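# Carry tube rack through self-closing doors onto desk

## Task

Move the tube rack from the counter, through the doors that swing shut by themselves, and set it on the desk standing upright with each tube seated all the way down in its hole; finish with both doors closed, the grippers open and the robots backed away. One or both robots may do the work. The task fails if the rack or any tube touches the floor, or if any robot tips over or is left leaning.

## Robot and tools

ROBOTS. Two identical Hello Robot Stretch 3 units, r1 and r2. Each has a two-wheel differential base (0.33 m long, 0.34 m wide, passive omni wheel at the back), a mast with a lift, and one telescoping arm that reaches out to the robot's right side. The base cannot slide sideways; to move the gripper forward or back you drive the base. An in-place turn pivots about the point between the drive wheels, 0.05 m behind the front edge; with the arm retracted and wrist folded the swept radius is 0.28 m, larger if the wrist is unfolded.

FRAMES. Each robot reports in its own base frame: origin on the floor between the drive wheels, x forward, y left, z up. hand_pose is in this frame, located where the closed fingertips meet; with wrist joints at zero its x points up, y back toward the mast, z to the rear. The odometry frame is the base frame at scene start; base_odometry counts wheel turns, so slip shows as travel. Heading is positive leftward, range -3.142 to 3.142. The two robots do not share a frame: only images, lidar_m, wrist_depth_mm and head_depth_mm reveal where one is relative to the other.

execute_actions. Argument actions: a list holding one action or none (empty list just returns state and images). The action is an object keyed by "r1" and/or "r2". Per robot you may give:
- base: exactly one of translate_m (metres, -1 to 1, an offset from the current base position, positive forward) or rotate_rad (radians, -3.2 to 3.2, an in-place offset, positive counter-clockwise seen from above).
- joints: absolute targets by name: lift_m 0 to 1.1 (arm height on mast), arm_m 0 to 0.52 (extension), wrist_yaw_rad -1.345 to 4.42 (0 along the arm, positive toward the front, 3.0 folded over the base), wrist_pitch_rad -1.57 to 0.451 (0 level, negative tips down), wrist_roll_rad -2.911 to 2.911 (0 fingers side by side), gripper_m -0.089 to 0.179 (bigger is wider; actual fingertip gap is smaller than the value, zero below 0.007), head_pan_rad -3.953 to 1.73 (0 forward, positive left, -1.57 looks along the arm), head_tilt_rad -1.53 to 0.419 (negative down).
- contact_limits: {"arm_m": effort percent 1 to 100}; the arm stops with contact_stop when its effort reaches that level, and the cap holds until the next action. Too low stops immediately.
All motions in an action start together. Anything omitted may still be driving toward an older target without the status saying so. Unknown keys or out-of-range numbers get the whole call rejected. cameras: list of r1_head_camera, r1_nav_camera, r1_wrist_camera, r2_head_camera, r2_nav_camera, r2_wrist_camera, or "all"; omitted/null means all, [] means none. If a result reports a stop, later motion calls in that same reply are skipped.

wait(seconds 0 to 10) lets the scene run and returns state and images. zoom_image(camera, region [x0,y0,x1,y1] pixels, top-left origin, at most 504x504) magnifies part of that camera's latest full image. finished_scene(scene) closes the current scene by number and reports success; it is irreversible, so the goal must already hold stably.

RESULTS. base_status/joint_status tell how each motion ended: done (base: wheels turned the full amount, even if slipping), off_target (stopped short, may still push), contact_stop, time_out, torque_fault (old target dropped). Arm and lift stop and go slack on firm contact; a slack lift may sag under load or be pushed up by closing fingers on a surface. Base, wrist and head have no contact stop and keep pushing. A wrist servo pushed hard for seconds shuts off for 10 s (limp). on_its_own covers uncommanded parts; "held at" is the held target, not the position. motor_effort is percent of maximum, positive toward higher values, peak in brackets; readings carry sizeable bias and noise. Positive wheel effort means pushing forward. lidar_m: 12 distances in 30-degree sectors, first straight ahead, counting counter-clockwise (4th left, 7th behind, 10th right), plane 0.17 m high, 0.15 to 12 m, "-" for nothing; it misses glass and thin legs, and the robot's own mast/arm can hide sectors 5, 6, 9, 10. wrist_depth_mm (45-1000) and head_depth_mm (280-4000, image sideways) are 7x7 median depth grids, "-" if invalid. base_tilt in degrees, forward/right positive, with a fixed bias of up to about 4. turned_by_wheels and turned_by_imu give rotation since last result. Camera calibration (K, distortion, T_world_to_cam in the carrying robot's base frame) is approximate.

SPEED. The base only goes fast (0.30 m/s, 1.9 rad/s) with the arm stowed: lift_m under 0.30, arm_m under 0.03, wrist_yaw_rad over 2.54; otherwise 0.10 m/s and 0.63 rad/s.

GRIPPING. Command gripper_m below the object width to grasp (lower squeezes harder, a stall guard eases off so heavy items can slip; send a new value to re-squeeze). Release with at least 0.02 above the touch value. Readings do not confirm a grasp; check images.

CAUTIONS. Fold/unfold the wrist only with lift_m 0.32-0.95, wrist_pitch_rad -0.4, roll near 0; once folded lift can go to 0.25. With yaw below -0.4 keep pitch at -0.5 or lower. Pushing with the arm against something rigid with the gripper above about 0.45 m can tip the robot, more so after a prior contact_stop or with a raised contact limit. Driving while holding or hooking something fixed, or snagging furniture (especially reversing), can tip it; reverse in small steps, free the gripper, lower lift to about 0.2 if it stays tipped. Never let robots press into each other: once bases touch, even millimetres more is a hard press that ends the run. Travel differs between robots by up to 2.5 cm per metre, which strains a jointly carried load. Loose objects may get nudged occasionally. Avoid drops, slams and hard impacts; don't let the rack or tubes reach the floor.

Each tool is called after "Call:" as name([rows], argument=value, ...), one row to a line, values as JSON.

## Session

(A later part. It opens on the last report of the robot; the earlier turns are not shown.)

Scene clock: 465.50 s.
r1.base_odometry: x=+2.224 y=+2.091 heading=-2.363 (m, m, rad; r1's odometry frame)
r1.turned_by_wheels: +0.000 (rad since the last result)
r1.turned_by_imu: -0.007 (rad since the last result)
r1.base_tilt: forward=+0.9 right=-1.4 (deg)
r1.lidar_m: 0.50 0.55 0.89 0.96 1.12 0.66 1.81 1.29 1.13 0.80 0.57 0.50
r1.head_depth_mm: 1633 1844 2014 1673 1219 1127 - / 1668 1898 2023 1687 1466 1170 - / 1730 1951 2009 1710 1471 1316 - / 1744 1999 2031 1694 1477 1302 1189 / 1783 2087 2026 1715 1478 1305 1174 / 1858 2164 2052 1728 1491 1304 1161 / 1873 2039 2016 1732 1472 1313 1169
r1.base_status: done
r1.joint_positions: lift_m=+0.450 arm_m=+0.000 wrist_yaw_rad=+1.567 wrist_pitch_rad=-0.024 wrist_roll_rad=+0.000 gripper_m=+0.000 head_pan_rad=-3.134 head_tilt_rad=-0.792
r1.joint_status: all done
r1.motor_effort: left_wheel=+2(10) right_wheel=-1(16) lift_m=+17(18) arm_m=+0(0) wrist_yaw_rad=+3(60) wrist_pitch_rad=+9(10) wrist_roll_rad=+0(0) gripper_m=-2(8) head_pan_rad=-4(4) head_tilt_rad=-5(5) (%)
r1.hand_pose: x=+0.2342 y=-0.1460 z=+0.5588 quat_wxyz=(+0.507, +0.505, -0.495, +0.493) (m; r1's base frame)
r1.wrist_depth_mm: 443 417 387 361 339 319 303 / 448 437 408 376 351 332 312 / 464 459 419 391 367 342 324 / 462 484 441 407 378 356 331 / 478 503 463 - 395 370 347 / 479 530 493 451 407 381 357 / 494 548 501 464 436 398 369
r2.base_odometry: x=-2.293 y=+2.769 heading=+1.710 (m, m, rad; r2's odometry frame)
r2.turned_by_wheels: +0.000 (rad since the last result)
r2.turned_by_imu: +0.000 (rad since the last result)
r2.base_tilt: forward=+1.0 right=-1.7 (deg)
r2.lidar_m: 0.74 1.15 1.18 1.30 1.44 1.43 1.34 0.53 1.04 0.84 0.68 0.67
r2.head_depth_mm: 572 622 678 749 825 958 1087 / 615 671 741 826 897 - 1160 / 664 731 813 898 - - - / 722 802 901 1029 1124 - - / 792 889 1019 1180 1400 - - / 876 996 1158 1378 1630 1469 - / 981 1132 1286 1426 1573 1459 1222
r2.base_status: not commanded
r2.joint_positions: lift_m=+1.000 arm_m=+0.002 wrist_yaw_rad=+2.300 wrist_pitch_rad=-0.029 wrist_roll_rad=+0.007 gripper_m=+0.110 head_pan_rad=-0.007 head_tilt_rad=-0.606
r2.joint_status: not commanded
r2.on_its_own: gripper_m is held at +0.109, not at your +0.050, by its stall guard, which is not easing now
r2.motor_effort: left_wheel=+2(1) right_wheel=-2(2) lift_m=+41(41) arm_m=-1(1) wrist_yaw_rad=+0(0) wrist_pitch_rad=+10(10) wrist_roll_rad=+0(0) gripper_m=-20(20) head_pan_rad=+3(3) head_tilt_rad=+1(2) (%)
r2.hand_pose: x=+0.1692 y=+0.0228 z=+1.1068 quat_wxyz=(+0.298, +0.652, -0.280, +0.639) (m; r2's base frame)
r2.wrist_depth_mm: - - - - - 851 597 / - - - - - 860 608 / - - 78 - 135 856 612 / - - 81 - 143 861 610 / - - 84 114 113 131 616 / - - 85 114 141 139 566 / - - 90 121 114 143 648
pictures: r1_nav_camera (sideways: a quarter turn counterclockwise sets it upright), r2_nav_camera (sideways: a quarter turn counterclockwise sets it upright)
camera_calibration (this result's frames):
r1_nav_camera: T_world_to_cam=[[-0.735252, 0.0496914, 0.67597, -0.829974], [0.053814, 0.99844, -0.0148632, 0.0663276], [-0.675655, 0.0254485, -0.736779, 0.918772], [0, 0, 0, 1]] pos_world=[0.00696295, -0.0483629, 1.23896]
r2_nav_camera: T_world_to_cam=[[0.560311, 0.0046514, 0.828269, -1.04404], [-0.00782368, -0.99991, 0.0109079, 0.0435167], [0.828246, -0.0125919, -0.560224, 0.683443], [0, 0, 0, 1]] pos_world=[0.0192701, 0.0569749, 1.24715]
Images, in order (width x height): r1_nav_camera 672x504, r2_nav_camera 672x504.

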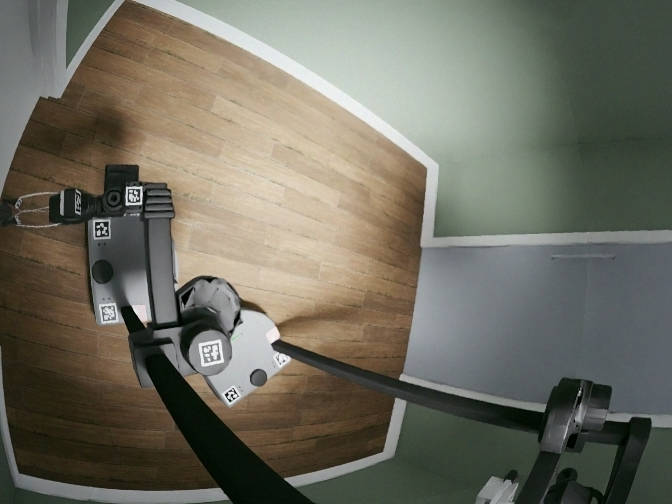

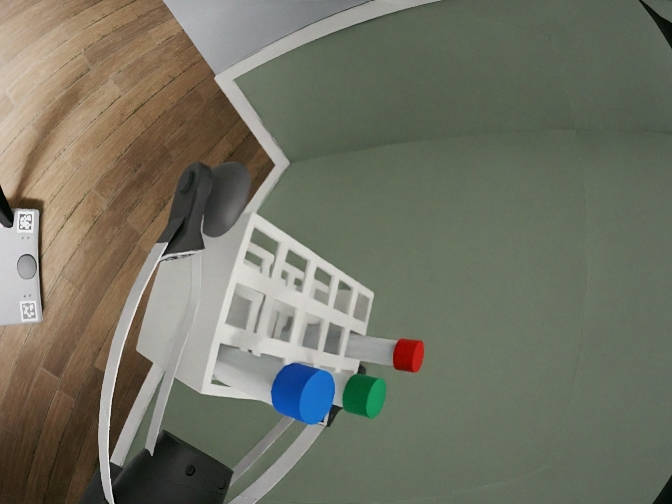

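Call:
execute_actions([
  {"r1":{"joints":{"head_tilt_rad":-0.3}},"r2":{"joints":{"head_pan_rad":1.3,"head_tilt_rad":-0.3}}},
], cameras=["r1_nav_camera","r2_nav_camera"])

Scene clock: 472.43 s.
r1.base_odometry: x=+2.224 y=+2.091 heading=-2.363 (m, m, rad; r1's odometry frame)
r1.turned_by_wheels: +0.000 (rad since the last result)
r1.turned_by_imu: -0.001 (rad since the last result)
r1.base_tilt: forward=+0.9 right=-1.5 (deg)
r1.lidar_m: 0.50 0.55 0.88 0.95 1.13 0.66 1.81 1.29 1.13 0.80 0.57 0.50
r1.head_depth_mm: 1522 1595 1710 1831 1971 1824 1483 / 1566 1647 1763 1900 2057 1844 1489 / 1608 1708 1830 1950 2109 1846 1491 / 1650 1741 1897 2023 2189 1868 1501 / 1705 1803 1923 2094 2279 1891 1494 / 1767 1861 1997 2171 2277 1877 1537 / 1775 1865 1944 1993 2049 1895 1525
r1.base_status: not commanded
r1.joint_positions: lift_m=+0.450 arm_m=+0.000 wrist_yaw_rad=+1.567 wrist_pitch_rad=-0.024 wrist_roll_rad=+0.000 gripper_m=+0.000 head_pan_rad=-3.134 head_tilt_rad=-0.310
r1.joint_status: all done
r1.motor_effort: left_wheel=+1(1) right_wheel=+0(1) lift_m=+18(18) arm_m=+0(0) wrist_yaw_rad=+2(3) wrist_pitch_rad=+9(8) wrist_roll_rad=+0(0) gripper_m=-3(3) head_pan_rad=-4(3) head_tilt_rad=+7(48) (%)
r1.hand_pose: x=+0.2342 y=-0.1460 z=+0.5588 quat_wxyz=(+0.507, +0.505, -0.495, +0.493) (m; r1's base frame)
r1.wrist_depth_mm: 442 419 391 364 340 321 302 / 452 438 403 378 353 331 312 / 461 457 423 390 367 342 322 / 464 479 440 408 381 356 334 / 475 496 465 - 392 367 345 / 485 529 491 452 404 386 355 / 492 554 499 460 440 395 368
r2.base_odometry: x=-2.293 y=+2.769 heading=+1.710 (m, m, rad; r2's odometry frame)
r2.turned_by_wheels: +0.000 (rad since the last result)
r2.turned_by_imu: +0.000 (rad since the last result)
r2.base_tilt: forward=+1.0 right=-1.7 (deg)
r2.lidar_m: 0.74 1.15 1.18 1.30 1.44 1.42 1.34 0.53 1.05 0.84 0.68 0.67
r2.head_depth_mm: 973 1021 1074 1132 1198 1270 1344 / 1016 1071 1128 1189 1258 1342 1404 / 1069 1126 1190 1260 1332 1428 1472 / 1123 1187 1257 1336 1422 1524 1493 / 1181 1253 1310 1412 1518 1638 1493 / 1237 1320 1409 1519 1623 1742 1494 / 1319 1407 1501 1634 1764 1857 1489
r2.base_status: not commanded
r2.joint_positions: lift_m=+1.000 arm_m=+0.002 wrist_yaw_rad=+2.300 wrist_pitch_rad=-0.029 wrist_roll_rad=+0.007 gripper_m=+0.110 head_pan_rad=+1.293 head_tilt_rad=-0.310
r2.joint_status: all done
r2.on_its_own: gripper_m is held at +0.109, not at your +0.050, by its stall guard, which is not easing now
r2.motor_effort: left_wheel=+1(2) right_wheel=-3(3) lift_m=+41(41) arm_m=-1(1) wrist_yaw_rad=+1(0) wrist_pitch_rad=+10(10) wrist_roll_rad=+0(0) gripper_m=-20(19) head_pan_rad=+3(32) head_tilt_rad=+3(18) (%)
r2.hand_pose: x=+0.1692 y=+0.0228 z=+1.1068 quat_wxyz=(+0.298, +0.652, -0.280, +0.639) (m; r2's base frame)
r2.wrist_depth_mm: - - - - - 831 604 / - - - - - 853 599 / - - 78 - 136 876 611 / - - 81 - 143 866 607 / - - 84 115 113 131 615 / - - 85 114 141 140 566 / - - 90 120 114 143 649
pictures: r1_nav_camera (sideways: a quarter turn counterclockwise sets it upright), r2_nav_camera (sideways: a quarter turn counterclockwise sets it upright)
camera_calibration (this result's frames):
r1_nav_camera: T_world_to_cam=[[-0.338225, 0.0526426, 0.939592, -1.17612], [0.0399574, 0.998337, -0.0415504, 0.101174], [-0.940217, 0.0234903, -0.339766, 0.403862], [0, 0, 0, 1]] pos_world=[-0.022117, -0.0485786, 1.24649]
r2_nav_camera: T_world_to_cam=[[0.0725331, 0.285566, 0.95561, -1.2072], [0.960477, -0.27817, 0.0102236, 0.0384968], [0.268742, 0.9171, -0.294457, 0.341022], [0, 0, 0, 1]] pos_world=[-0.0410606, 0.042692, 1.25363]
Images, in order (width x height): r1_nav_camera 672x504, r2_nav_camera 672x504.

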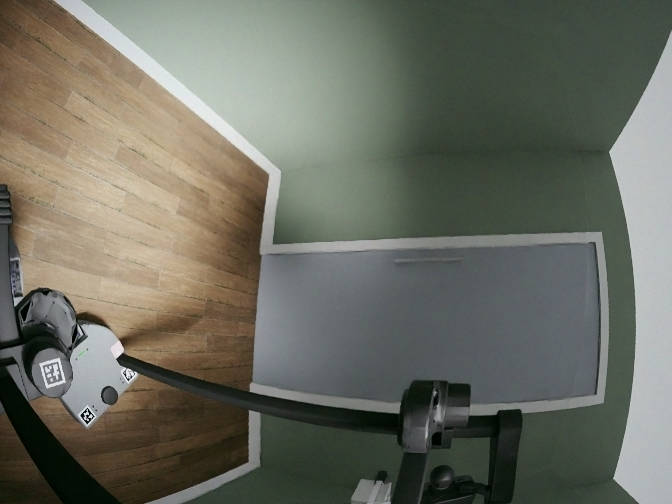

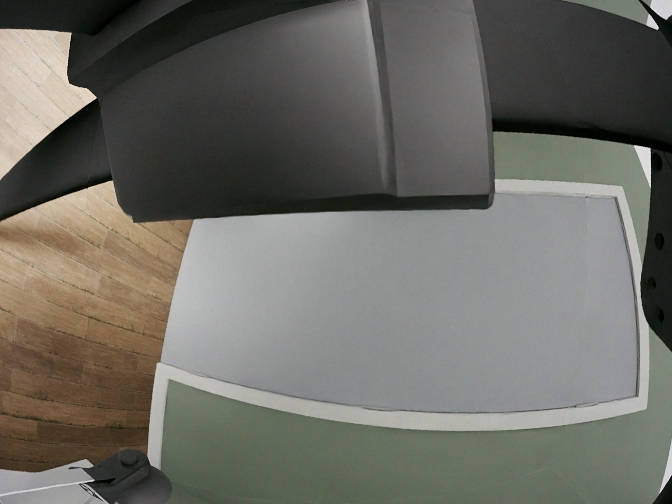

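Call:
execute_actions([
  {"r2":{"base":{"rotate_rad":-0.98},"joints":{"head_pan_rad":-3.14,"head_tilt_rad":-0.7}}},
], cameras=[])

Call:
execute_actions([
  {"r2":{"base":{"translate_m":-0.6}}},
], cameras=["r2_nav_camera"])

Scene clock: 486.83 s.
r1.base_odometry: x=+2.224 y=+2.091 heading=-2.363 (m, m, rad; r1's odometry frame)
r1.turned_by_wheels: +0.000 (rad since the last result)
r1.turned_by_imu: -0.001 (rad since the last result)
r1.base_tilt: forward=+0.9 right=-1.5 (deg)
r1.lidar_m: 0.50 0.55 0.89 0.95 1.13 0.65 1.81 1.29 1.14 0.80 0.57 0.50
r1.head_depth_mm: 1533 1612 1722 1837 1974 1825 1480 / 1568 1659 1780 1871 2040 1825 1490 / 1612 1703 1834 1982 2111 1856 1504 / 1650 1719 1878 2042 2140 1850 1505 / 1684 1799 1938 2106 2258 1885 1503 / 1745 1873 2005 2137 2261 1874 1524 / 1766 1865 1957 1996 2037 1892 1520
r1.base_status: not commanded
r1.joint_positions: lift_m=+0.450 arm_m=+0.000 wrist_yaw_rad=+1.567 wrist_pitch_rad=-0.024 wrist_roll_rad=+0.000 gripper_m=+0.000 head_pan_rad=-3.134 head_tilt_rad=-0.310
r1.joint_status: not commanded
r1.motor_effort: left_wheel=+1(1) right_wheel=+0(1) lift_m=+17(18) arm_m=+0(0) wrist_yaw_rad=+3(3) wrist_pitch_rad=+9(9) wrist_roll_rad=+0(0) gripper_m=-2(3) head_pan_rad=-4(4) head_tilt_rad=+7(7) (%)
r1.hand_pose: x=+0.2342 y=-0.1460 z=+0.5588 quat_wxyz=(+0.507, +0.505, -0.495, +0.493) (m; r1's base frame)
r1.wrist_depth_mm: 438 419 392 364 341 320 302 / 449 436 408 377 352 331 314 / 464 457 422 387 364 342 321 / 463 477 442 407 380 356 333 / 473 506 467 - 393 368 344 / 482 536 490 452 405 380 357 / 491 556 497 459 429 399 373
r2.base_odometry: x=-2.293 y=+2.769 heading=+0.731 (m, m, rad; r2's odometry frame)
r2.turned_by_wheels: -0.980 (rad since the last result)
r2.turned_by_imu: -0.967 (rad since the last result)
r2.base_tilt: forward=+0.9 right=-1.6 (deg)
r2.lidar_m: 0.68 0.67 0.76 1.17 1.19 1.34 1.43 1.42 1.34 0.53 1.05 0.80
r2.head_depth_mm: 1332 1462 - - - - 1140 / 1300 1448 - - - - 1156 / 1267 1415 - - - - 1156 / 1232 1387 1594 1744 - - 1164 / 1204 1358 1542 1687 - - 1159 / 1177 1315 1492 1637 - - 1174 / 1145 1280 1454 1584 - - 1176
r2.base_status: done
r2.joint_positions: lift_m=+1.000 arm_m=+0.002 wrist_yaw_rad=+2.300 wrist_pitch_rad=-0.029 wrist_roll_rad=+0.007 gripper_m=+0.110 head_pan_rad=-3.133 head_tilt_rad=-0.691
r2.joint_status: all done
r2.on_its_own: gripper_m is held at +0.109, not at your +0.050, by its stall guard, which is not easing now
r2.motor_effort: left_wheel=+2(5) right_wheel=-3(5) lift_m=+41(41) arm_m=-1(1) wrist_yaw_rad=+0(1) wrist_pitch_rad=+10(10) wrist_roll_rad=+0(0) gripper_m=-20(20) head_pan_rad=-3(32) head_tilt_rad=-3(22) (%)
r2.hand_pose: x=+0.1692 y=+0.0228 z=+1.1068 quat_wxyz=(+0.298, +0.652, -0.280, +0.639) (m; r2's base frame)
r2.wrist_depth_mm: - 912 782 670 594 537 478 / - 971 765 702 598 543 487 / - 971 78 723 136 557 506 / - - 81 746 142 574 513 / - - 84 126 113 132 527 / - - 85 115 140 140 528 / - - 90 120 114 142 561
pictures: none
No camera images: the call's "cameras" was empty. Leave "cameras" out to get every camera's image.

Scene clock: 493.77 s.
r1.base_odometry: x=+2.224 y=+2.091 heading=-2.363 (m, m, rad; r1's odometry frame)
r1.turned_by_wheels: +0.000 (rad since the last result)
r1.turned_by_imu: -0.002 (rad since the last result)
r1.base_tilt: forward=+0.8 right=-1.4 (deg)
r1.lidar_m: 0.50 0.55 0.88 0.95 1.12 1.81 0.82 1.29 1.13 0.80 0.57 0.50
r1.head_depth_mm: 1521 1613 1711 1846 1981 1827 1482 / 1570 1661 1729 1909 2035 1821 1490 / 1595 1697 817 1961 2113 1861 1492 / 856 765 948 1959 2119 1739 1279 / 1654 854 727 2105 2232 1872 1326 / 1742 1817 696 2168 2254 1866 1513 / 1773 1883 1832 1994 2048 1895 1542
r1.base_status: not commanded
r1.joint_positions: lift_m=+0.450 arm_m=+0.000 wrist_yaw_rad=+1.567 wrist_pitch_rad=-0.024 wrist_roll_rad=+0.000 gripper_m=+0.000 head_pan_rad=-3.134 head_tilt_rad=-0.310
r1.joint_status: not commanded
r1.motor_effort: left_wheel=+1(1) right_wheel=+0(0) lift_m=+18(18) arm_m=+0(0) wrist_yaw_rad=+3(3) wrist_pitch_rad=+9(8) wrist_roll_rad=+0(0) gripper_m=-3(2) head_pan_rad=-4(4) head_tilt_rad=+6(7) (%)
r1.hand_pose: x=+0.2342 y=-0.1460 z=+0.5588 quat_wxyz=(+0.507, +0.505, -0.495, +0.493) (m; r1's base frame)
r1.wrist_depth_mm: 442 420 387 363 341 319 303 / 451 436 408 379 353 333 311 / 468 457 422 391 365 343 321 / 466 475 441 408 380 355 336 / 475 506 466 - 396 368 343 / 479 532 495 451 405 384 356 / 497 558 503 458 436 400 371
r2.base_odometry: x=-2.740 y=+2.369 heading=+0.731 (m, m, rad; r2's odometry frame)
r2.turned_by_wheels: +0.000 (rad since the last result)
r2.turned_by_imu: -0.003 (rad since the last result)
r2.base_tilt: forward=+1.0 right=-1.6 (deg)
r2.lidar_m: 1.25 1.25 1.18 1.01 1.01 1.01 0.86 0.86 0.97 1.25 0.83 0.79
r2.head_depth_mm: 783 865 - - - - 1143 / 764 847 - - - - 1156 / 745 832 - - - - 1159 / 725 814 934 1027 - - 1160 / 708 794 900 992 - - 1163 / 691 774 874 958 - - 1174 / 676 753 850 925 - - 1177
r2.base_status: done
r2.joint_positions: lift_m=+1.000 arm_m=+0.002 wrist_yaw_rad=+2.300 wrist_pitch_rad=-0.029 wrist_roll_rad=+0.007 gripper_m=+0.110 head_pan_rad=-3.133 head_tilt_rad=-0.691
r2.joint_status: not commanded
r2.on_its_own: gripper_m is held at +0.109, not at your +0.050, by its stall guard, which is not easing now
r2.motor_effort: left_wheel=+2(3) right_wheel=-3(7) lift_m=+42(41) arm_m=-1(1) wrist_yaw_rad=+0(0) wrist_pitch_rad=+10(10) wrist_roll_rad=+0(0) gripper_m=-19(20) head_pan_rad=-2(1) head_tilt_rad=-3(3) (%)
r2.hand_pose: x=+0.1692 y=+0.0228 z=+1.1068 quat_wxyz=(+0.298, +0.652, -0.280, +0.639) (m; r2's base frame)
r2.wrist_depth_mm: 917 - - - - 994 908 / 896 - - - - - 962 / 908 - 78 - 136 - 943 / 929 - 81 - 143 - 958 / 941 - 84 126 113 131 980 / 926 - 85 114 141 140 - / 881 - 90 120 114 143 -
pictures: r2_nav_camera (sideways: a quarter turn counterclockwise sets it upright)
camera_calibration (this result's frames):
r2_nav_camera: T_world_to_cam=[[-0.628935, -0.0141267, 0.777329, -0.97038], [-0.00895057, 0.9999, 0.0109297, 0.0434963], [-0.777406, -0.0000834444, -0.628999, 0.782709], [0, 0, 0, 1]] pos_world=[-0.00143449, -0.057135, 1.24615]
Images, in order (width x height): r2_nav_camera 672x504.

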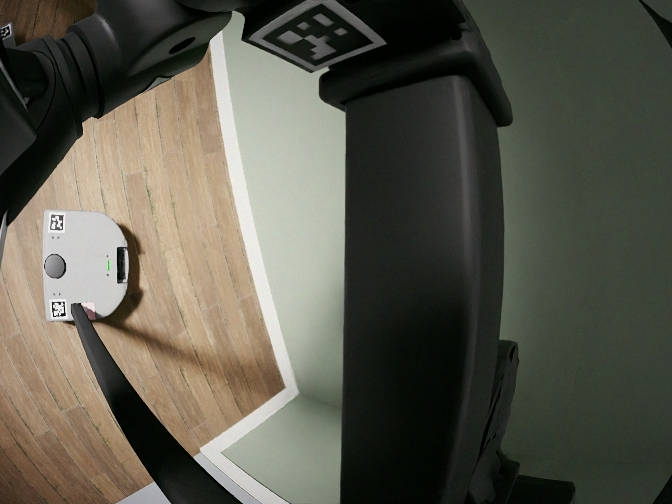

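Call:
execute_actions([
  {"r2":{"base":{"translate_m":-0.4}}},
], cameras=[])

Call:
execute_actions([
  {"r2":{"base":{"rotate_rad":-1.95}},"r1":{"base":{"translate_m":-0.75}}},
], cameras=["r2_nav_camera","r1_nav_camera"])

Scene clock: 501.50 s.
r1.base_odometry: x=+2.224 y=+2.091 heading=-2.363 (m, m, rad; r1's odometry frame)
r1.turned_by_wheels: +0.000 (rad since the last result)
r1.turned_by_imu: -0.002 (rad since the last result)
r1.base_tilt: forward=+0.9 right=-1.5 (deg)
r1.lidar_m: 0.50 0.55 0.89 0.96 1.12 1.81 1.27 1.10 1.13 0.80 0.56 0.50
r1.head_depth_mm: 1532 1611 1728 1846 1989 1828 1495 / 1570 1666 1770 1907 2046 1839 1499 / 1608 1724 1835 1962 2086 1851 1491 / 1645 1737 1866 2028 2160 1862 1505 / 1702 1812 1953 2084 2219 1877 1505 / 1754 1873 1938 2167 2259 1556 1425 / 1765 1107 1127 1888 2052 1887 1348
r1.base_status: not commanded
r1.joint_positions: lift_m=+0.450 arm_m=+0.000 wrist_yaw_rad=+1.567 wrist_pitch_rad=-0.024 wrist_roll_rad=+0.000 gripper_m=+0.000 head_pan_rad=-3.134 head_tilt_rad=-0.310
r1.joint_status: not commanded
r1.motor_effort: left_wheel=+1(1) right_wheel=+0(0) lift_m=+18(18) arm_m=+0(0) wrist_yaw_rad=+2(3) wrist_pitch_rad=+9(9) wrist_roll_rad=+0(0) gripper_m=-3(3) head_pan_rad=-4(4) head_tilt_rad=+7(7) (%)
r1.hand_pose: x=+0.2342 y=-0.1460 z=+0.5588 quat_wxyz=(+0.507, +0.505, -0.495, +0.493) (m; r1's base frame)
r1.wrist_depth_mm: 438 419 389 364 341 320 302 / 450 440 405 379 352 330 314 / 459 460 422 390 364 342 323 / 467 476 440 408 383 355 333 / 479 500 467 - 394 367 345 / 481 531 491 448 401 379 357 / 494 563 503 463 437 397 369
r2.base_odometry: x=-3.038 y=+2.102 heading=+0.731 (m, m, rad; r2's odometry frame)
r2.turned_by_wheels: +0.000 (rad since the last result)
r2.turned_by_imu: -0.002 (rad since the last result)
r2.base_tilt: forward=+1.0 right=-1.6 (deg)
r2.lidar_m: 1.63 1.63 1.06 0.87 0.89 0.56 0.47 0.47 0.53 0.88 1.34 1.12
r2.head_depth_mm: 420 463 - - - - 1142 / 409 453 - - - - 1147 / 399 445 - - - - 1133 / 388 437 498 548 - - 1110 / 379 424 482 529 - - 1083 / 370 413 468 512 - - 1012 / 361 402 455 495 - - 942
r2.base_status: done
r2.joint_positions: lift_m=+1.000 arm_m=+0.002 wrist_yaw_rad=+2.300 wrist_pitch_rad=-0.029 wrist_roll_rad=+0.007 gripper_m=+0.110 head_pan_rad=-3.133 head_tilt_rad=-0.691
r2.joint_status: not commanded
r2.on_its_own: gripper_m is held at +0.109, not at your +0.050, by its stall guard, which is not easing now
r2.motor_effort: left_wheel=+2(2) right_wheel=-2(7) lift_m=+41(42) arm_m=-2(0) wrist_yaw_rad=+0(1) wrist_pitch_rad=+10(10) wrist_roll_rad=+0(0) gripper_m=-20(20) head_pan_rad=-1(3) head_tilt_rad=-3(4) (%)
r2.hand_pose: x=+0.1692 y=+0.0228 z=+1.1068 quat_wxyz=(+0.298, +0.652, -0.280, +0.639) (m; r2's base frame)
r2.wrist_depth_mm: 803 - - - - - - / 826 - - - - - - / 818 968 79 - 137 - - / 835 - 82 - 145 - - / 860 999 85 115 113 131 - / 815 - 85 113 140 140 - / 808 - 91 120 113 144 -
pictures: none
No camera images: the call's "cameras" was empty. Leave "cameras" out to get every camera's image.

Scene clock: 510.00 s.
r1.base_odometry: x=+2.757 y=+2.618 heading=-2.362 (m, m, rad; r1's odometry frame)
r1.turned_by_wheels: +0.000 (rad since the last result)
r1.turned_by_imu: -0.009 (rad since the last result)
r1.base_tilt: forward=+1.1 right=-1.5 (deg)
r1.lidar_m: 1.22 1.33 1.17 1.17 1.23 1.09 1.09 0.33 0.33 0.92 1.08 1.18
r1.head_depth_mm: 906 956 1018 1084 1172 1267 1371 / 928 986 1041 1121 1209 1312 1407 / 948 1005 1063 1161 1244 1350 1435 / 968 1028 1101 1178 1284 1390 1466 / 999 1075 1145 1231 1335 1453 1520 / 1032 1098 1180 1272 1385 1519 1516 / 1058 1126 1212 1306 1433 1576 1529
r1.base_status: done
r1.joint_positions: lift_m=+0.450 arm_m=+0.000 wrist_yaw_rad=+1.567 wrist_pitch_rad=-0.024 wrist_roll_rad=+0.000 gripper_m=+0.000 head_pan_rad=-3.134 head_tilt_rad=-0.309
r1.joint_status: not commanded
r1.motor_effort: left_wheel=+2(3) right_wheel=+0(5) lift_m=+17(17) arm_m=+0(0) wrist_yaw_rad=+2(3) wrist_pitch_rad=+9(9) wrist_roll_rad=+0(0) gripper_m=-2(2) head_pan_rad=-4(4) head_tilt_rad=+6(6) (%)
r1.hand_pose: x=+0.2342 y=-0.1460 z=+0.5588 quat_wxyz=(+0.507, +0.505, -0.495, +0.493) (m; r1's base frame)
r1.wrist_depth_mm: - - - - - 862 829 / - - - - - 901 849 / - - - - - 921 872 / - - - - - 952 908 / - - - - - 984 923 / - - - - - - 972 / 945 920 909 909 884 885 872
r2.base_odometry: x=-3.038 y=+2.102 heading=-1.219 (m, m, rad; r2's odometry frame)
r2.turned_by_wheels: -1.950 (rad since the last result)
r2.turned_by_imu: -1.924 (rad since the last result)
r2.base_tilt: forward=+1.0 right=-1.6 (deg)
r2.lidar_m: 0.59 1.15 1.44 0.47 0.47 1.52 0.97 0.87 0.82 0.52 0.47 0.48
r2.head_depth_mm: 1163 1304 - - - - 1141 / 1064 1198 - - - - 1156 / 984 1105 - - - - 1156 / 908 1021 1167 1287 - - 1156 / 847 946 1071 1166 - - 1162 / 795 880 986 1067 - - 1176 / 746 822 913 982 - - 1180
r2.base_status: done
r2.joint_positions: lift_m=+1.000 arm_m=+0.002 wrist_yaw_rad=+2.300 wrist_pitch_rad=-0.029 wrist_roll_rad=+0.007 gripper_m=+0.110 head_pan_rad=-3.133 head_tilt_rad=-0.691
r2.joint_status: not commanded
r2.on_its_own: gripper_m is held at +0.109, not at your +0.050, by its stall guard, which is not easing now
r2.motor_effort: left_wheel=+2(4) right_wheel=-3(6) lift_m=+41(41) arm_m=-2(2) wrist_yaw_rad=+0(1) wrist_pitch_rad=+10(9) wrist_roll_rad=+0(0) gripper_m=-21(20) head_pan_rad=-2(3) head_tilt_rad=-3(4) (%)
r2.hand_pose: x=+0.1692 y=+0.0228 z=+1.1068 quat_wxyz=(+0.298, +0.652, -0.280, +0.639) (m; r2's base frame)
r2.wrist_depth_mm: - - - - - 796 496 / - - - - - 792 505 / - - 78 - 136 787 493 / - - 81 - 144 794 497 / - - 84 115 113 131 492 / - - 84 113 140 141 448 / - - 90 120 114 143 521
pictures: r1_nav_camera (sideways: a quarter turn counterclockwise sets it upright), r2_nav_camera (sideways: a quarter turn counterclockwise sets it upright)
camera_calibration (this result's frames):
r1_nav_camera: T_world_to_cam=[[-0.337584, 0.0526474, 0.939822, -1.17642], [0.0399294, 0.998337, -0.0415827, 0.101216], [-0.940448, 0.0234888, -0.339125, 0.40303], [0, 0, 0, 1]] pos_world=[-0.0221547, -0.0485789, 1.24651]
r2_nav_camera: T_world_to_cam=[[-0.628943, -0.0139731, 0.777326, -0.970376], [-0.00870627, 0.999902, 0.0109297, 0.0434948], [-0.777403, 0.000106565, -0.629003, 0.782714], [0, 0, 0, 1]] pos_world=[-0.00144816, -0.0571331, 1.24615]
Images, in order (width x height): r1_nav_camera 672x504, r2_nav_camera 672x504.

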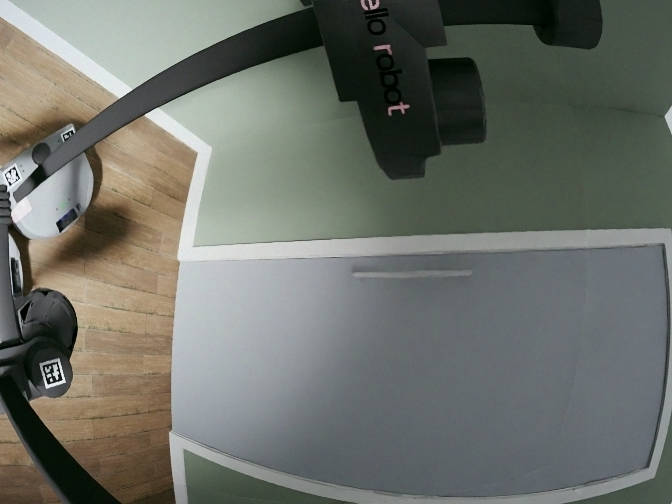

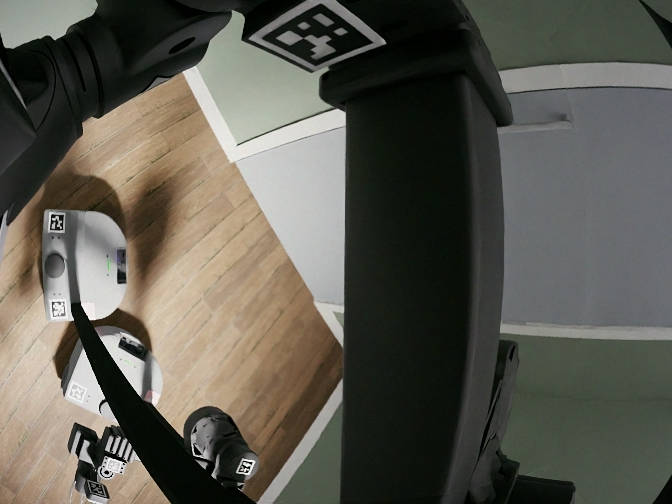

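Call:
execute_actions([
  {"r1":{"base":{"translate_m":0.3}}},
], cameras=[])

Call:
execute_actions([
  {"r2":{"base":{"rotate_rad":0.63}}},
], cameras=[])

Call:
execute_actions([
  {"r2":{"base":{"translate_m":-0.33}}},
], cameras=["r2_nav_camera","r1_nav_camera"])

Scene clock: 520.23 s.
r1.base_odometry: x=+2.544 y=+2.408 heading=-2.362 (m, m, rad; r1's odometry frame)
r1.turned_by_wheels: +0.000 (rad since the last result)
r1.turned_by_imu: +0.001 (rad since the last result)
r1.base_tilt: forward=+0.7 right=-1.4 (deg)
r1.lidar_m: 0.93 0.98 1.08 1.08 1.27 1.38 1.37 0.58 1.01 1.01 0.95 0.93
r1.head_depth_mm: 1152 1217 1293 1393 1486 1613 1492 / 1178 1255 1338 1427 1537 1670 1490 / 1210 1288 1374 1476 1591 1696 1491 / 1242 1319 1413 1522 1646 1737 1515 / 1272 1359 1458 1566 1710 1805 1517 / 1308 1403 1464 1626 1770 1855 1514 / 1347 1408 534 1667 1781 1791 707
r1.base_status: done
r1.joint_positions: lift_m=+0.450 arm_m=+0.000 wrist_yaw_rad=+1.567 wrist_pitch_rad=-0.024 wrist_roll_rad=+0.000 gripper_m=+0.000 head_pan_rad=-3.134 head_tilt_rad=-0.309
r1.joint_status: not commanded
r1.motor_effort: left_wheel=+1(6) right_wheel=-1(2) lift_m=+17(18) arm_m=+1(0) wrist_yaw_rad=+2(2) wrist_pitch_rad=+9(9) wrist_roll_rad=+0(0) gripper_m=-2(3) head_pan_rad=-3(4) head_tilt_rad=+7(6) (%)
r1.hand_pose: x=+0.2342 y=-0.1460 z=+0.5588 quat_wxyz=(+0.507, +0.505, -0.495, +0.493) (m; r1's base frame)
r1.wrist_depth_mm: 868 835 831 798 727 689 582 / 907 860 876 816 760 707 592 / 965 902 897 838 784 734 615 / - 923 956 888 823 757 637 / - 968 979 - 832 782 663 / - - - 974 862 821 691 / 928 916 892 889 895 834 717
r2.base_odometry: x=-3.038 y=+2.102 heading=-1.219 (m, m, rad; r2's odometry frame)
r2.turned_by_wheels: +0.000 (rad since the last result)
r2.turned_by_imu: +0.000 (rad since the last result)
r2.base_tilt: forward=+1.1 right=-1.7 (deg)
r2.lidar_m: 0.58 1.16 1.44 0.70 1.63 1.52 0.97 0.88 0.82 0.52 0.47 0.48
r2.head_depth_mm: 1161 1307 - - - - 1145 / 1067 1198 - - - - 1153 / 983 1098 - - - - 1156 / 913 1022 1164 1281 - - 1157 / 848 946 1068 1161 - - 1161 / 795 881 984 1064 - - 1175 / 748 821 911 980 - - 1176
r2.base_status: not commanded
r2.joint_positions: lift_m=+1.000 arm_m=+0.002 wrist_yaw_rad=+2.300 wrist_pitch_rad=-0.029 wrist_roll_rad=+0.007 gripper_m=+0.110 head_pan_rad=-3.133 head_tilt_rad=-0.691
r2.joint_status: not commanded
r2.on_its_own: gripper_m is held at +0.109, not at your +0.050, by its stall guard, which is not easing now
r2.motor_effort: left_wheel=+2(2) right_wheel=-3(3) lift_m=+41(41) arm_m=-3(2) wrist_yaw_rad=+1(0) wrist_pitch_rad=+10(10) wrist_roll_rad=+0(0) gripper_m=-20(20) head_pan_rad=-3(3) head_tilt_rad=-4(3) (%)
r2.hand_pose: x=+0.1692 y=+0.0228 z=+1.1068 quat_wxyz=(+0.298, +0.652, -0.280, +0.639) (m; r2's base frame)
r2.wrist_depth_mm: - - - - - 826 496 / - - - - - 797 504 / - - 78 - 136 771 494 / - - 81 - 144 754 499 / - - 84 114 113 131 501 / - - 84 113 141 140 458 / - - 90 121 114 142 518
pictures: none
No camera images: the call's "cameras" was empty. Leave "cameras" out to get every camera's image.

Scene clock: 522.23 s.
r1.base_odometry: x=+2.544 y=+2.408 heading=-2.362 (m, m, rad; r1's odometry frame)
r1.turned_by_wheels: +0.000 (rad since the last result)
r1.turned_by_imu: +0.000 (rad since the last result)
r1.base_tilt: forward=+0.8 right=-1.5 (deg)
r1.lidar_m: 0.93 0.99 1.08 1.08 1.27 1.37 1.38 0.66 1.01 1.01 0.96 0.93
r1.head_depth_mm: 1156 1221 1305 1396 1487 1608 1487 / 1185 1255 1323 1424 1540 1667 1490 / 1213 1287 1375 1479 1594 1717 1494 / 1238 1317 1402 1523 1638 1735 1494 / 1276 1365 1449 1586 1697 1798 1493 / 1311 1391 1498 1630 1769 1843 1437 / 1346 1403 628 664 698 761 1483
r1.base_status: not commanded
r1.joint_positions: lift_m=+0.450 arm_m=+0.000 wrist_yaw_rad=+1.567 wrist_pitch_rad=-0.024 wrist_roll_rad=+0.000 gripper_m=+0.000 head_pan_rad=-3.134 head_tilt_rad=-0.309
r1.joint_status: not commanded
r1.motor_effort: left_wheel=+1(1) right_wheel=+0(1) lift_m=+17(17) arm_m=+0(0) wrist_yaw_rad=+3(3) wrist_pitch_rad=+9(9) wrist_roll_rad=+0(0) gripper_m=-4(2) head_pan_rad=-4(4) head_tilt_rad=+6(6) (%)
r1.hand_pose: x=+0.2342 y=-0.1460 z=+0.5588 quat_wxyz=(+0.507, +0.505, -0.495, +0.493) (m; r1's base frame)
r1.wrist_depth_mm: 867 824 832 774 741 688 579 / 922 857 867 793 756 710 606 / 963 889 922 848 784 720 619 / - 934 956 868 819 748 645 / - 968 990 - 847 792 666 / - - - 959 885 819 687 / 906 916 902 907 878 849 717
r2.base_odometry: x=-3.038 y=+2.102 heading=-0.589 (m, m, rad; r2's odometry frame)
r2.turned_by_wheels: +0.630 (rad since the last result)
r2.turned_by_imu: +0.621 (rad since the last result)
r2.base_tilt: forward=+0.9 right=-1.7 (deg)
r2.lidar_m: 1.34 1.47 0.70 1.62 1.33 0.94 0.88 0.71 0.50 0.47 0.48 0.64
r2.head_depth_mm: 716 793 - - - - 1144 / 730 805 - - - - 1157 / 719 806 - - - - 1157 / 729 821 938 1034 - - 1160 / 730 819 940 1034 - - 1165 / 729 821 938 1033 - - 1173 / 730 820 938 1034 - - 1152
r2.base_status: done
r2.joint_positions: lift_m=+1.000 arm_m=+0.002 wrist_yaw_rad=+2.300 wrist_pitch_rad=-0.029 wrist_roll_rad=+0.007 gripper_m=+0.110 head_pan_rad=-3.133 head_tilt_rad=-0.691
r2.joint_status: not commanded
r2.on_its_own: gripper_m is held at +0.109, not at your +0.050, by its stall guard, which is not easing now
r2.motor_effort: left_wheel=-2(5) right_wheel=+3(5) lift_m=+41(41) arm_m=+0(2) wrist_yaw_rad=+0(1) wrist_pitch_rad=+10(10) wrist_roll_rad=+0(0) gripper_m=-20(20) head_pan_rad=-1(4) head_tilt_rad=-3(3) (%)
r2.hand_pose: x=+0.1692 y=+0.0228 z=+1.1068 quat_wxyz=(+0.298, +0.652, -0.280, +0.639) (m; r2's base frame)
r2.wrist_depth_mm: - - 754 - - - 975 / - - 687 - - - 989 / - - 78 - 135 - 991 / - - 81 - 143 - - / - - 84 125 113 131 - / - - 84 115 141 140 - / - - 90 120 114 143 -
pictures: none
No camera images: the call's "cameras" was empty. Leave "cameras" out to get every camera's image.

Scene clock: 526.47 s.
r1.base_odometry: x=+2.544 y=+2.408 heading=-2.362 (m, m, rad; r1's odometry frame)
r1.turned_by_wheels: +0.000 (rad since the last result)
r1.turned_by_imu: -0.001 (rad since the last result)
r1.base_tilt: forward=+0.9 right=-1.5 (deg)
r1.lidar_m: 0.93 0.98 1.08 1.08 1.27 1.38 0.94 0.93 1.00 1.01 0.95 0.93
r1.head_depth_mm: 1151 1224 1301 1391 1489 1598 1491 / 1188 1249 1330 1419 1532 1664 1488 / 1216 1282 1368 1480 1606 1691 1490 / 1238 1325 1407 1529 1635 1765 1429 / 1266 901 927 1515 1659 1754 1253 / 1272 1365 1510 1624 1762 1870 1329 / 1313 837 1514 1658 1782 1788 1526
r1.base_status: not commanded
r1.joint_positions: lift_m=+0.450 arm_m=+0.000 wrist_yaw_rad=+1.567 wrist_pitch_rad=-0.024 wrist_roll_rad=+0.000 gripper_m=+0.000 head_pan_rad=-3.134 head_tilt_rad=-0.309
r1.joint_status: not commanded
r1.motor_effort: left_wheel=+1(1) right_wheel=+0(1) lift_m=+18(18) arm_m=+0(0) wrist_yaw_rad=+2(2) wrist_pitch_rad=+9(9) wrist_roll_rad=+0(0) gripper_m=-3(2) head_pan_rad=-4(4) head_tilt_rad=+7(7) (%)
r1.hand_pose: x=+0.2342 y=-0.1460 z=+0.5588 quat_wxyz=(+0.507, +0.505, -0.495, +0.493) (m; r1's base frame)
r1.wrist_depth_mm: 878 826 846 778 728 695 574 / 916 857 858 795 757 705 591 / 970 891 901 839 779 736 619 / - 928 933 878 819 760 646 / - 971 988 - 850 793 656 / - - - 966 872 824 680 / 923 913 901 894 874 840 707
r2.base_odometry: x=-3.312 y=+2.285 heading=-0.589 (m, m, rad; r2's odometry frame)
r2.turned_by_wheels: +0.000 (rad since the last result)
r2.turned_by_imu: -0.002 (rad since the last result)
r2.base_tilt: forward=+1.0 right=-1.6 (deg)
r2.lidar_m: 1.57 0.94 0.95 1.60 0.84 0.59 0.55 0.57 0.52 0.49 0.50 0.66
r2.head_depth_mm: 447 489 - - - - 1143 / 442 489 - - - - 1154 / 442 493 - - - - 1159 / 446 501 572 631 - - 1157 / 446 501 573 632 - - 1160 / 446 503 574 632 - - 1169 / 446 502 574 630 - - 1166
r2.base_status: done
r2.joint_positions: lift_m=+1.000 arm_m=+0.002 wrist_yaw_rad=+2.300 wrist_pitch_rad=-0.029 wrist_roll_rad=+0.007 gripper_m=+0.110 head_pan_rad=-3.133 head_tilt_rad=-0.691
r2.joint_status: not commanded
r2.on_its_own: gripper_m is held at +0.109, not at your +0.050, by its stall guard, which is not easing now
r2.motor_effort: left_wheel=-1(3) right_wheel=+2(3) lift_m=+41(41) arm_m=-1(1) wrist_yaw_rad=+0(0) wrist_pitch_rad=+10(10) wrist_roll_rad=+0(0) gripper_m=-20(20) head_pan_rad=-3(2) head_tilt_rad=-3(3) (%)
r2.hand_pose: x=+0.1692 y=+0.0228 z=+1.1068 quat_wxyz=(+0.298, +0.652, -0.280, +0.639) (m; r2's base frame)
r2.wrist_depth_mm: - - - - - - - / - - - - - - - / - - 78 946 136 - - / - - 81 978 144 - - / - - 84 115 113 131 - / - - 84 114 141 141 - / - - 90 121 114 143 -
pictures: r1_nav_camera (sideways: a quarter turn counterclockwise sets it upright), r2_nav_camera (sideways: a quarter turn counterclockwise sets it upright)
camera_calibration (this result's frames):
r1_nav_camera: T_world_to_cam=[[-0.337516, 0.052648, 0.939846, -1.17646], [0.0399266, 0.998337, -0.0415861, 0.101221], [-0.940473, 0.0234889, -0.339057, 0.402941], [0, 0, 0, 1]] pos_world=[-0.0221588, -0.0485789, 1.24652]
r2_nav_camera: T_world_to_cam=[[-0.628951, -0.0139573, 0.777319, -0.970367], [-0.00868112, 0.999903, 0.0109297, 0.0434947], [-0.777396, 0.000126269, -0.629011, 0.782725], [0, 0, 0, 1]] pos_world=[-0.00144901, -0.0571329, 1.24615]
Images, in order (width x height): r1_nav_camera 672x504, r2_nav_camera 672x504.

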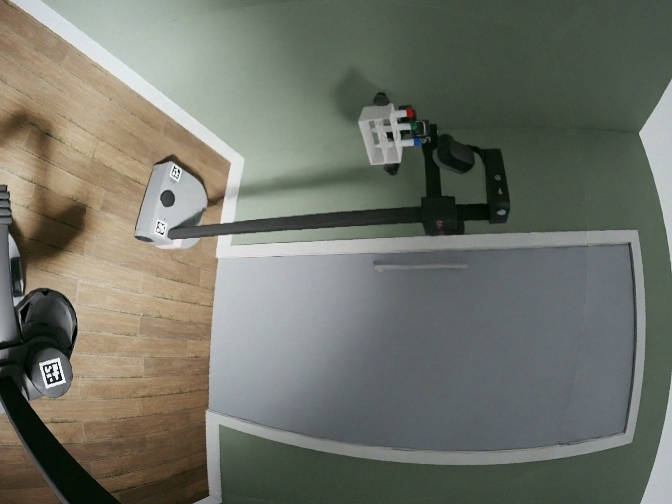

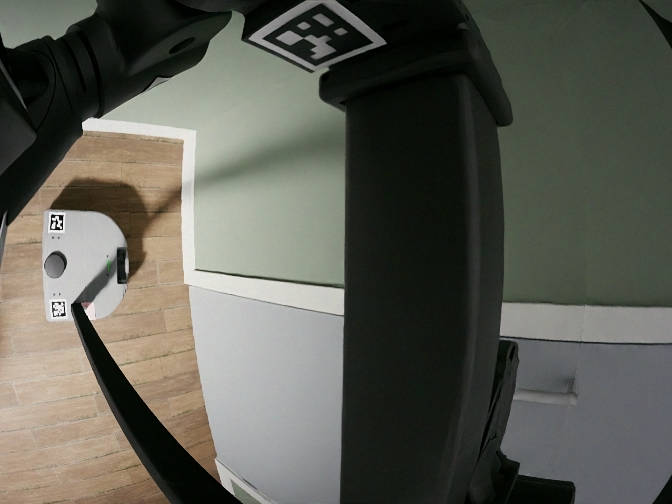

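Call:
execute_actions([
  {"r2":{"base":{"rotate_rad":-0.5}}},
], cameras=[])

Call:
execute_actions([
  {"r2":{"base":{"translate_m":0.45}}},
], cameras=[])

Call:
execute_actions([
  {"r2":{"base":{"rotate_rad":0.5}},"r1":{"base":{"rotate_rad":-1.85},"joints":{"lift_m":0.9,"gripper_m":0.1,"head_pan_rad":-1.57,"head_tilt_rad":-0.3}}},
], cameras=["r2_nav_camera","r1_nav_camera","r1_head_camera"])

Scene clock: 538.03 s.
r1.base_odometry: x=+2.544 y=+2.408 heading=-2.362 (m, m, rad; r1's odometry frame)
r1.turned_by_wheels: +0.000 (rad since the last result)
r1.turned_by_imu: -0.002 (rad since the last result)
r1.base_tilt: forward=+0.8 right=-1.5 (deg)
r1.lidar_m: 0.93 0.98 1.08 1.08 1.27 1.37 0.87 0.94 1.01 1.01 0.95 0.93
r1.head_depth_mm: 1158 1221 1295 1385 1485 1614 1485 / 1190 1250 1341 1442 1536 1675 1490 / 1213 1290 1383 1469 1598 1711 1500 / 1245 1293 1413 1527 1641 1725 1356 / 1272 829 851 1510 1629 1505 1260 / 737 924 1496 1618 1774 1860 1330 / 772 849 1522 1670 1789 1779 1523
r1.base_status: not commanded
r1.joint_positions: lift_m=+0.450 arm_m=+0.000 wrist_yaw_rad=+1.567 wrist_pitch_rad=-0.024 wrist_roll_rad=+0.000 gripper_m=+0.000 head_pan_rad=-3.134 head_tilt_rad=-0.309
r1.joint_status: not commanded
r1.motor_effort: left_wheel=+1(1) right_wheel=+0(1) lift_m=+18(18) arm_m=+0(0) wrist_yaw_rad=+3(3) wrist_pitch_rad=+9(9) wrist_roll_rad=+0(0) gripper_m=-2(3) head_pan_rad=-4(4) head_tilt_rad=+6(6) (%)
r1.hand_pose: x=+0.2342 y=-0.1460 z=+0.5588 quat_wxyz=(+0.507, +0.505, -0.495, +0.493) (m; r1's base frame)
r1.wrist_depth_mm: 872 819 841 785 730 691 572 / 912 861 869 799 753 709 597 / 989 886 904 846 782 740 616 / - 928 958 865 813 752 629 / - 952 990 - 841 782 653 / - - - 959 885 811 697 / 923 907 885 888 888 846 718
r2.base_odometry: x=-3.312 y=+2.285 heading=-1.089 (m, m, rad; r2's odometry frame)
r2.turned_by_wheels: -0.500 (rad since the last result)
r2.turned_by_imu: -0.494 (rad since the last result)
r2.base_tilt: forward=+1.0 right=-1.7 (deg)
r2.lidar_m: 0.67 1.67 0.94 1.69 1.61 0.82 0.58 0.55 0.57 0.52 0.49 0.51
r2.head_depth_mm: 615 686 - - - - 1140 / 578 643 - - - - 1154 / 544 609 - - - - 1158 / 514 576 658 726 - - 1158 / 477 527 598 644 - - 1149 / 464 515 576 630 - - 1104 / 439 480 533 579 - - 1018
r2.base_status: done
r2.joint_positions: lift_m=+1.000 arm_m=+0.002 wrist_yaw_rad=+2.300 wrist_pitch_rad=-0.029 wrist_roll_rad=+0.007 gripper_m=+0.110 head_pan_rad=-3.133 head_tilt_rad=-0.691
r2.joint_status: not commanded
r2.on_its_own: gripper_m is held at +0.109, not at your +0.050, by its stall guard, which is not easing now
r2.motor_effort: left_wheel=+2(3) right_wheel=-3(6) lift_m=+41(41) arm_m=-1(2) wrist_yaw_rad=+1(1) wrist_pitch_rad=+10(10) wrist_roll_rad=+0(0) gripper_m=-20(19) head_pan_rad=-1(2) head_tilt_rad=-3(3) (%)
r2.hand_pose: x=+0.1692 y=+0.0228 z=+1.1068 quat_wxyz=(+0.298, +0.652, -0.280, +0.639) (m; r2's base frame)
r2.wrist_depth_mm: - - - - - - 672 / - - - - - - 657 / - - 78 - 136 - 645 / - - 82 - 145 - 640 / - 871 84 115 113 132 619 / - - 85 113 140 140 565 / - 804 90 120 113 143 670
pictures: none
No camera images: the call's "cameras" was empty. Leave "cameras" out to get every camera's image.

Scene clock: 543.60 s.
r1.base_odometry: x=+2.544 y=+2.408 heading=-2.362 (m, m, rad; r1's odometry frame)
r1.turned_by_wheels: +0.000 (rad since the last result)
r1.turned_by_imu: -0.001 (rad since the last result)
r1.base_tilt: forward=+0.8 right=-1.4 (deg)
r1.lidar_m: 0.93 0.99 1.08 1.08 1.27 1.37 1.38 0.72 0.86 1.01 0.95 0.93
r1.head_depth_mm: 1150 1223 1304 1391 1485 1598 1490 / 1182 1253 1338 1432 1532 1659 1487 / 1211 1283 1373 1475 1589 1709 1488 / 1237 1320 1411 1509 1654 1744 1507 / 1280 1359 1461 1585 1709 1803 1512 / 1324 1399 1507 1631 1781 1881 1520 / 1341 1452 1559 1652 1782 1783 1532
r1.base_status: not commanded
r1.joint_positions: lift_m=+0.450 arm_m=+0.000 wrist_yaw_rad=+1.567 wrist_pitch_rad=-0.024 wrist_roll_rad=+0.000 gripper_m=+0.000 head_pan_rad=-3.134 head_tilt_rad=-0.309
r1.joint_status: not commanded
r1.motor_effort: left_wheel=+1(1) right_wheel=-1(1) lift_m=+17(18) arm_m=+0(0) wrist_yaw_rad=+2(3) wrist_pitch_rad=+8(9) wrist_roll_rad=+0(0) gripper_m=-2(3) head_pan_rad=-4(4) head_tilt_rad=+7(6) (%)
r1.hand_pose: x=+0.2342 y=-0.1460 z=+0.5588 quat_wxyz=(+0.507, +0.505, -0.495, +0.493) (m; r1's base frame)
r1.wrist_depth_mm: 869 829 829 768 735 688 582 / 907 851 894 811 766 711 601 / 956 903 906 831 783 727 610 / - 914 930 886 797 767 643 / - 969 996 - 840 791 664 / - - - 978 875 805 681 / 918 898 897 882 893 829 708
r2.base_odometry: x=-3.104 y=+1.886 heading=-1.089 (m, m, rad; r2's odometry frame)
r2.turned_by_wheels: +0.000 (rad since the last result)
r2.turned_by_imu: +0.002 (rad since the last result)
r2.base_tilt: forward=+0.9 right=-1.7 (deg)
r2.lidar_m: 0.35 0.89 1.32 0.85 1.85 1.38 0.97 0.94 0.37 0.27 0.25 0.26
r2.head_depth_mm: 1059 1187 - - - - 1139 / 996 1109 - - - - 1162 / 939 1052 - - - - 1157 / 879 989 1140 1251 - - 1157 / 839 936 1059 1151 - - 1152 / 796 885 998 1083 - - 1178 / 763 842 939 1017 - - 1175
r2.base_status: done
r2.joint_positions: lift_m=+1.000 arm_m=+0.002 wrist_yaw_rad=+2.300 wrist_pitch_rad=-0.029 wrist_roll_rad=+0.007 gripper_m=+0.110 head_pan_rad=-3.133 head_tilt_rad=-0.691
r2.joint_status: not commanded
r2.on_its_own: gripper_m is held at +0.109, not at your +0.050, by its stall guard, which is not easing now
r2.motor_effort: left_wheel=+1(4) right_wheel=-3(3) lift_m=+41(41) arm_m=-1(1) wrist_yaw_rad=+0(0) wrist_pitch_rad=+9(10) wrist_roll_rad=+0(0) gripper_m=-20(20) head_pan_rad=-2(2) head_tilt_rad=-3(3) (%)
r2.hand_pose: x=+0.1692 y=+0.0228 z=+1.1068 quat_wxyz=(+0.298, +0.652, -0.280, +0.639) (m; r2's base frame)
r2.wrist_depth_mm: - - - - - 486 264 / - - - - - 478 262 / - - 78 - 136 475 260 / - - 81 - 142 463 256 / - - 84 126 114 132 254 / - - 84 134 141 141 225 / - - 90 120 114 143 268
pictures: none
No camera images: the call's "cameras" was empty. Leave "cameras" out to get every camera's image.

Scene clock: 548.53 s.
r1.base_odometry: x=+2.544 y=+2.408 heading=+2.071 (m, m, rad; r1's odometry frame)
r1.turned_by_wheels: -1.850 (rad since the last result)
r1.turned_by_imu: -1.847 (rad since the last result)
r1.base_tilt: forward=+0.8 right=-1.6 (deg)
r1.lidar_m: 1.00 1.05 0.94 0.93 0.96 1.12 1.08 1.12 1.42 1.37 1.42 0.77
r1.head_depth_mm: 1203 1272 1366 1457 1571 1683 1481 / 1190 1266 1358 1456 1566 1671 1476 / 1192 1269 1344 1447 1564 1690 1484 / 1192 1264 1348 1440 1571 1682 1503 / 1187 1259 1338 1449 1550 1677 1519 / 1190 1262 1340 1443 1544 1690 1531 / 1186 1247 1340 1438 1544 1693 1531
r1.base_status: done
r1.joint_positions: lift_m=+0.900 arm_m=+0.000 wrist_yaw_rad=+1.567 wrist_pitch_rad=-0.023 wrist_roll_rad=+0.000 gripper_m=+0.100 head_pan_rad=-1.577 head_tilt_rad=-0.309
r1.joint_status: all done
r1.motor_effort: left_wheel=+2(6) right_wheel=-1(3) lift_m=+36(38) arm_m=+0(0) wrist_yaw_rad=+2(2) wrist_pitch_rad=+9(9) wrist_roll_rad=+0(0) gripper_m=+0(80) head_pan_rad=+5(52) head_tilt_rad=+6(4) (%)
r1.hand_pose: x=+0.2343 y=-0.1459 z=+1.0083 quat_wxyz=(+0.507, +0.505, -0.495, +0.493) (m; r1's base frame)
r1.wrist_depth_mm: 848 851 866 876 876 646 495 / 864 879 895 890 746 903 932 / 903 911 921 918 917 915 955 / 927 936 953 960 993 994 998 / 987 989 1000 998 - - - / - - - - - - - / - - - - - - -
r2.base_odometry: x=-3.104 y=+1.886 heading=-0.589 (m, m, rad; r2's odometry frame)
r2.turned_by_wheels: +0.500 (rad since the last result)
r2.turned_by_imu: +0.493 (rad since the last result)
r2.base_tilt: forward=+1.0 right=-1.5 (deg)
r2.lidar_m: 0.82 1.32 0.84 1.84 1.41 0.98 0.94 0.38 0.27 0.25 0.26 0.34
r2.head_depth_mm: 772 843 - - - - 1141 / 774 856 - - - - 1151 / 775 861 - - - - 1159 / 775 871 995 1096 - - 1163 / 777 872 998 1097 - - 1160 / 777 873 972 1061 - - 1037 / 727 724 722 719 - - 706
r2.base_status: done
r2.joint_positions: lift_m=+1.000 arm_m=+0.002 wrist_yaw_rad=+2.300 wrist_pitch_rad=-0.029 wrist_roll_rad=+0.007 gripper_m=+0.110 head_pan_rad=-3.133 head_tilt_rad=-0.691
r2.joint_status: not commanded
r2.on_its_own: gripper_m is held at +0.109, not at your +0.050, by its stall guard, which is not easing now
r2.motor_effort: left_wheel=-1(5) right_wheel=+3(6) lift_m=+41(41) arm_m=-2(1) wrist_yaw_rad=+0(0) wrist_pitch_rad=+10(9) wrist_roll_rad=+0(0) gripper_m=-20(20) head_pan_rad=-3(2) head_tilt_rad=-3(3) (%)
r2.hand_pose: x=+0.1692 y=+0.0228 z=+1.1068 quat_wxyz=(+0.298, +0.652, -0.280, +0.639) (m; r2's base frame)
r2.wrist_depth_mm: - - - - - - 915 / - - - - - - 960 / - - 78 - 136 - 966 / - 748 81 - 144 - 982 / - - 84 114 113 131 999 / - - 85 114 141 140 969 / - - 91 120 114 143 -
pictures: r1_head_camera (sideways: a quarter turn clockwise sets it upright), r1_nav_camera (sideways: a quarter turn counterclockwise sets it upright), r2_nav_camera (sideways: a quarter turn counterclockwise sets it upright)
camera_calibration (this result's frames):
r1_head_camera: T_world_to_cam=[[0.0327018, 0.334485, -0.941833, 1.24677], [0.999457, -0.00710976, 0.0321776, -0.0473101], [0.00406673, -0.942374, -0.334536, 0.394615], [0, 0, 0, 1]] pos_world=[0.00490797, -0.045487, 1.30778]
r1_nav_camera: T_world_to_cam=[[-0.0572141, -0.336739, 0.939858, -1.17818], [-0.997705, 0.0534424, -0.0415878, 0.107552], [-0.036224, -0.94008, -0.339024, 0.397382], [0, 0, 0, 1]] pos_world=[0.0542918, -0.0289161, 1.24652]
r2_nav_camera: T_world_to_cam=[[-0.628959, -0.0139372, 0.777313, -0.97036], [-0.00864928, 0.999903, 0.0109297, 0.0434945], [-0.77739, 0.000151155, -0.629019, 0.782734], [0, 0, 0, 1]] pos_world=[-0.00145032, -0.0571327, 1.24615]
Images, in order (width x height): r1_head_camera 896x504, r1_nav_camera 672x504, r2_nav_camera 672x504.

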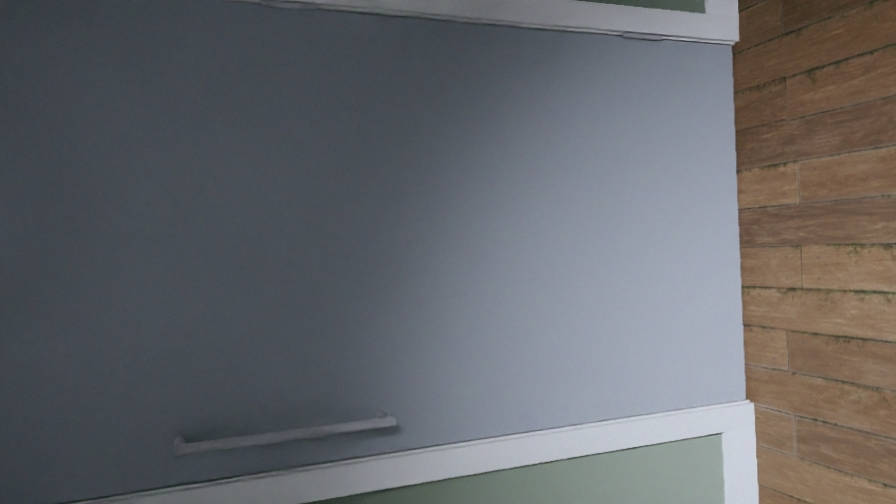

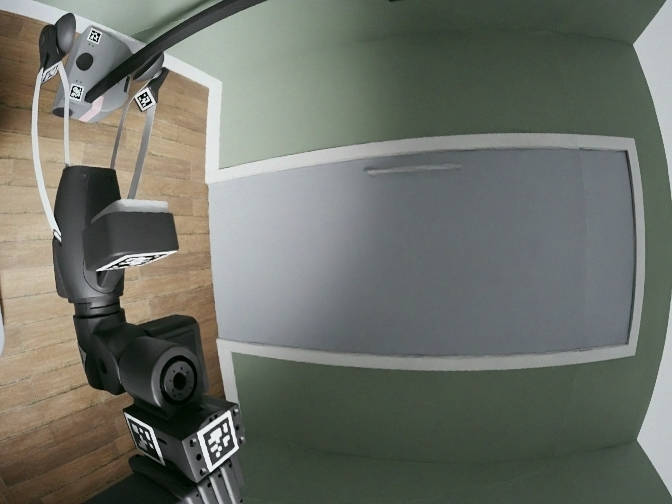

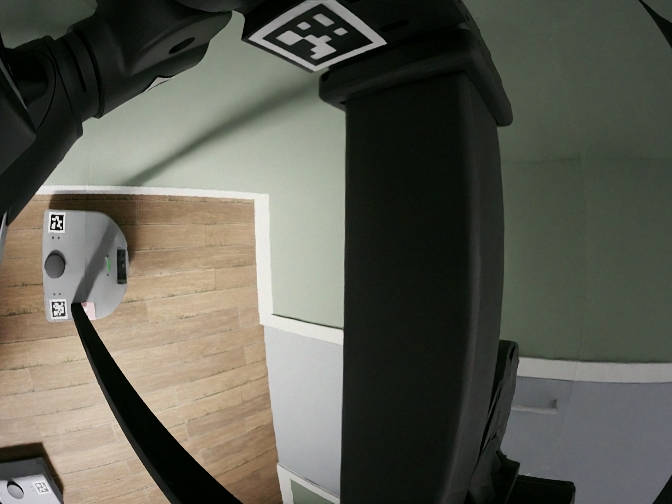

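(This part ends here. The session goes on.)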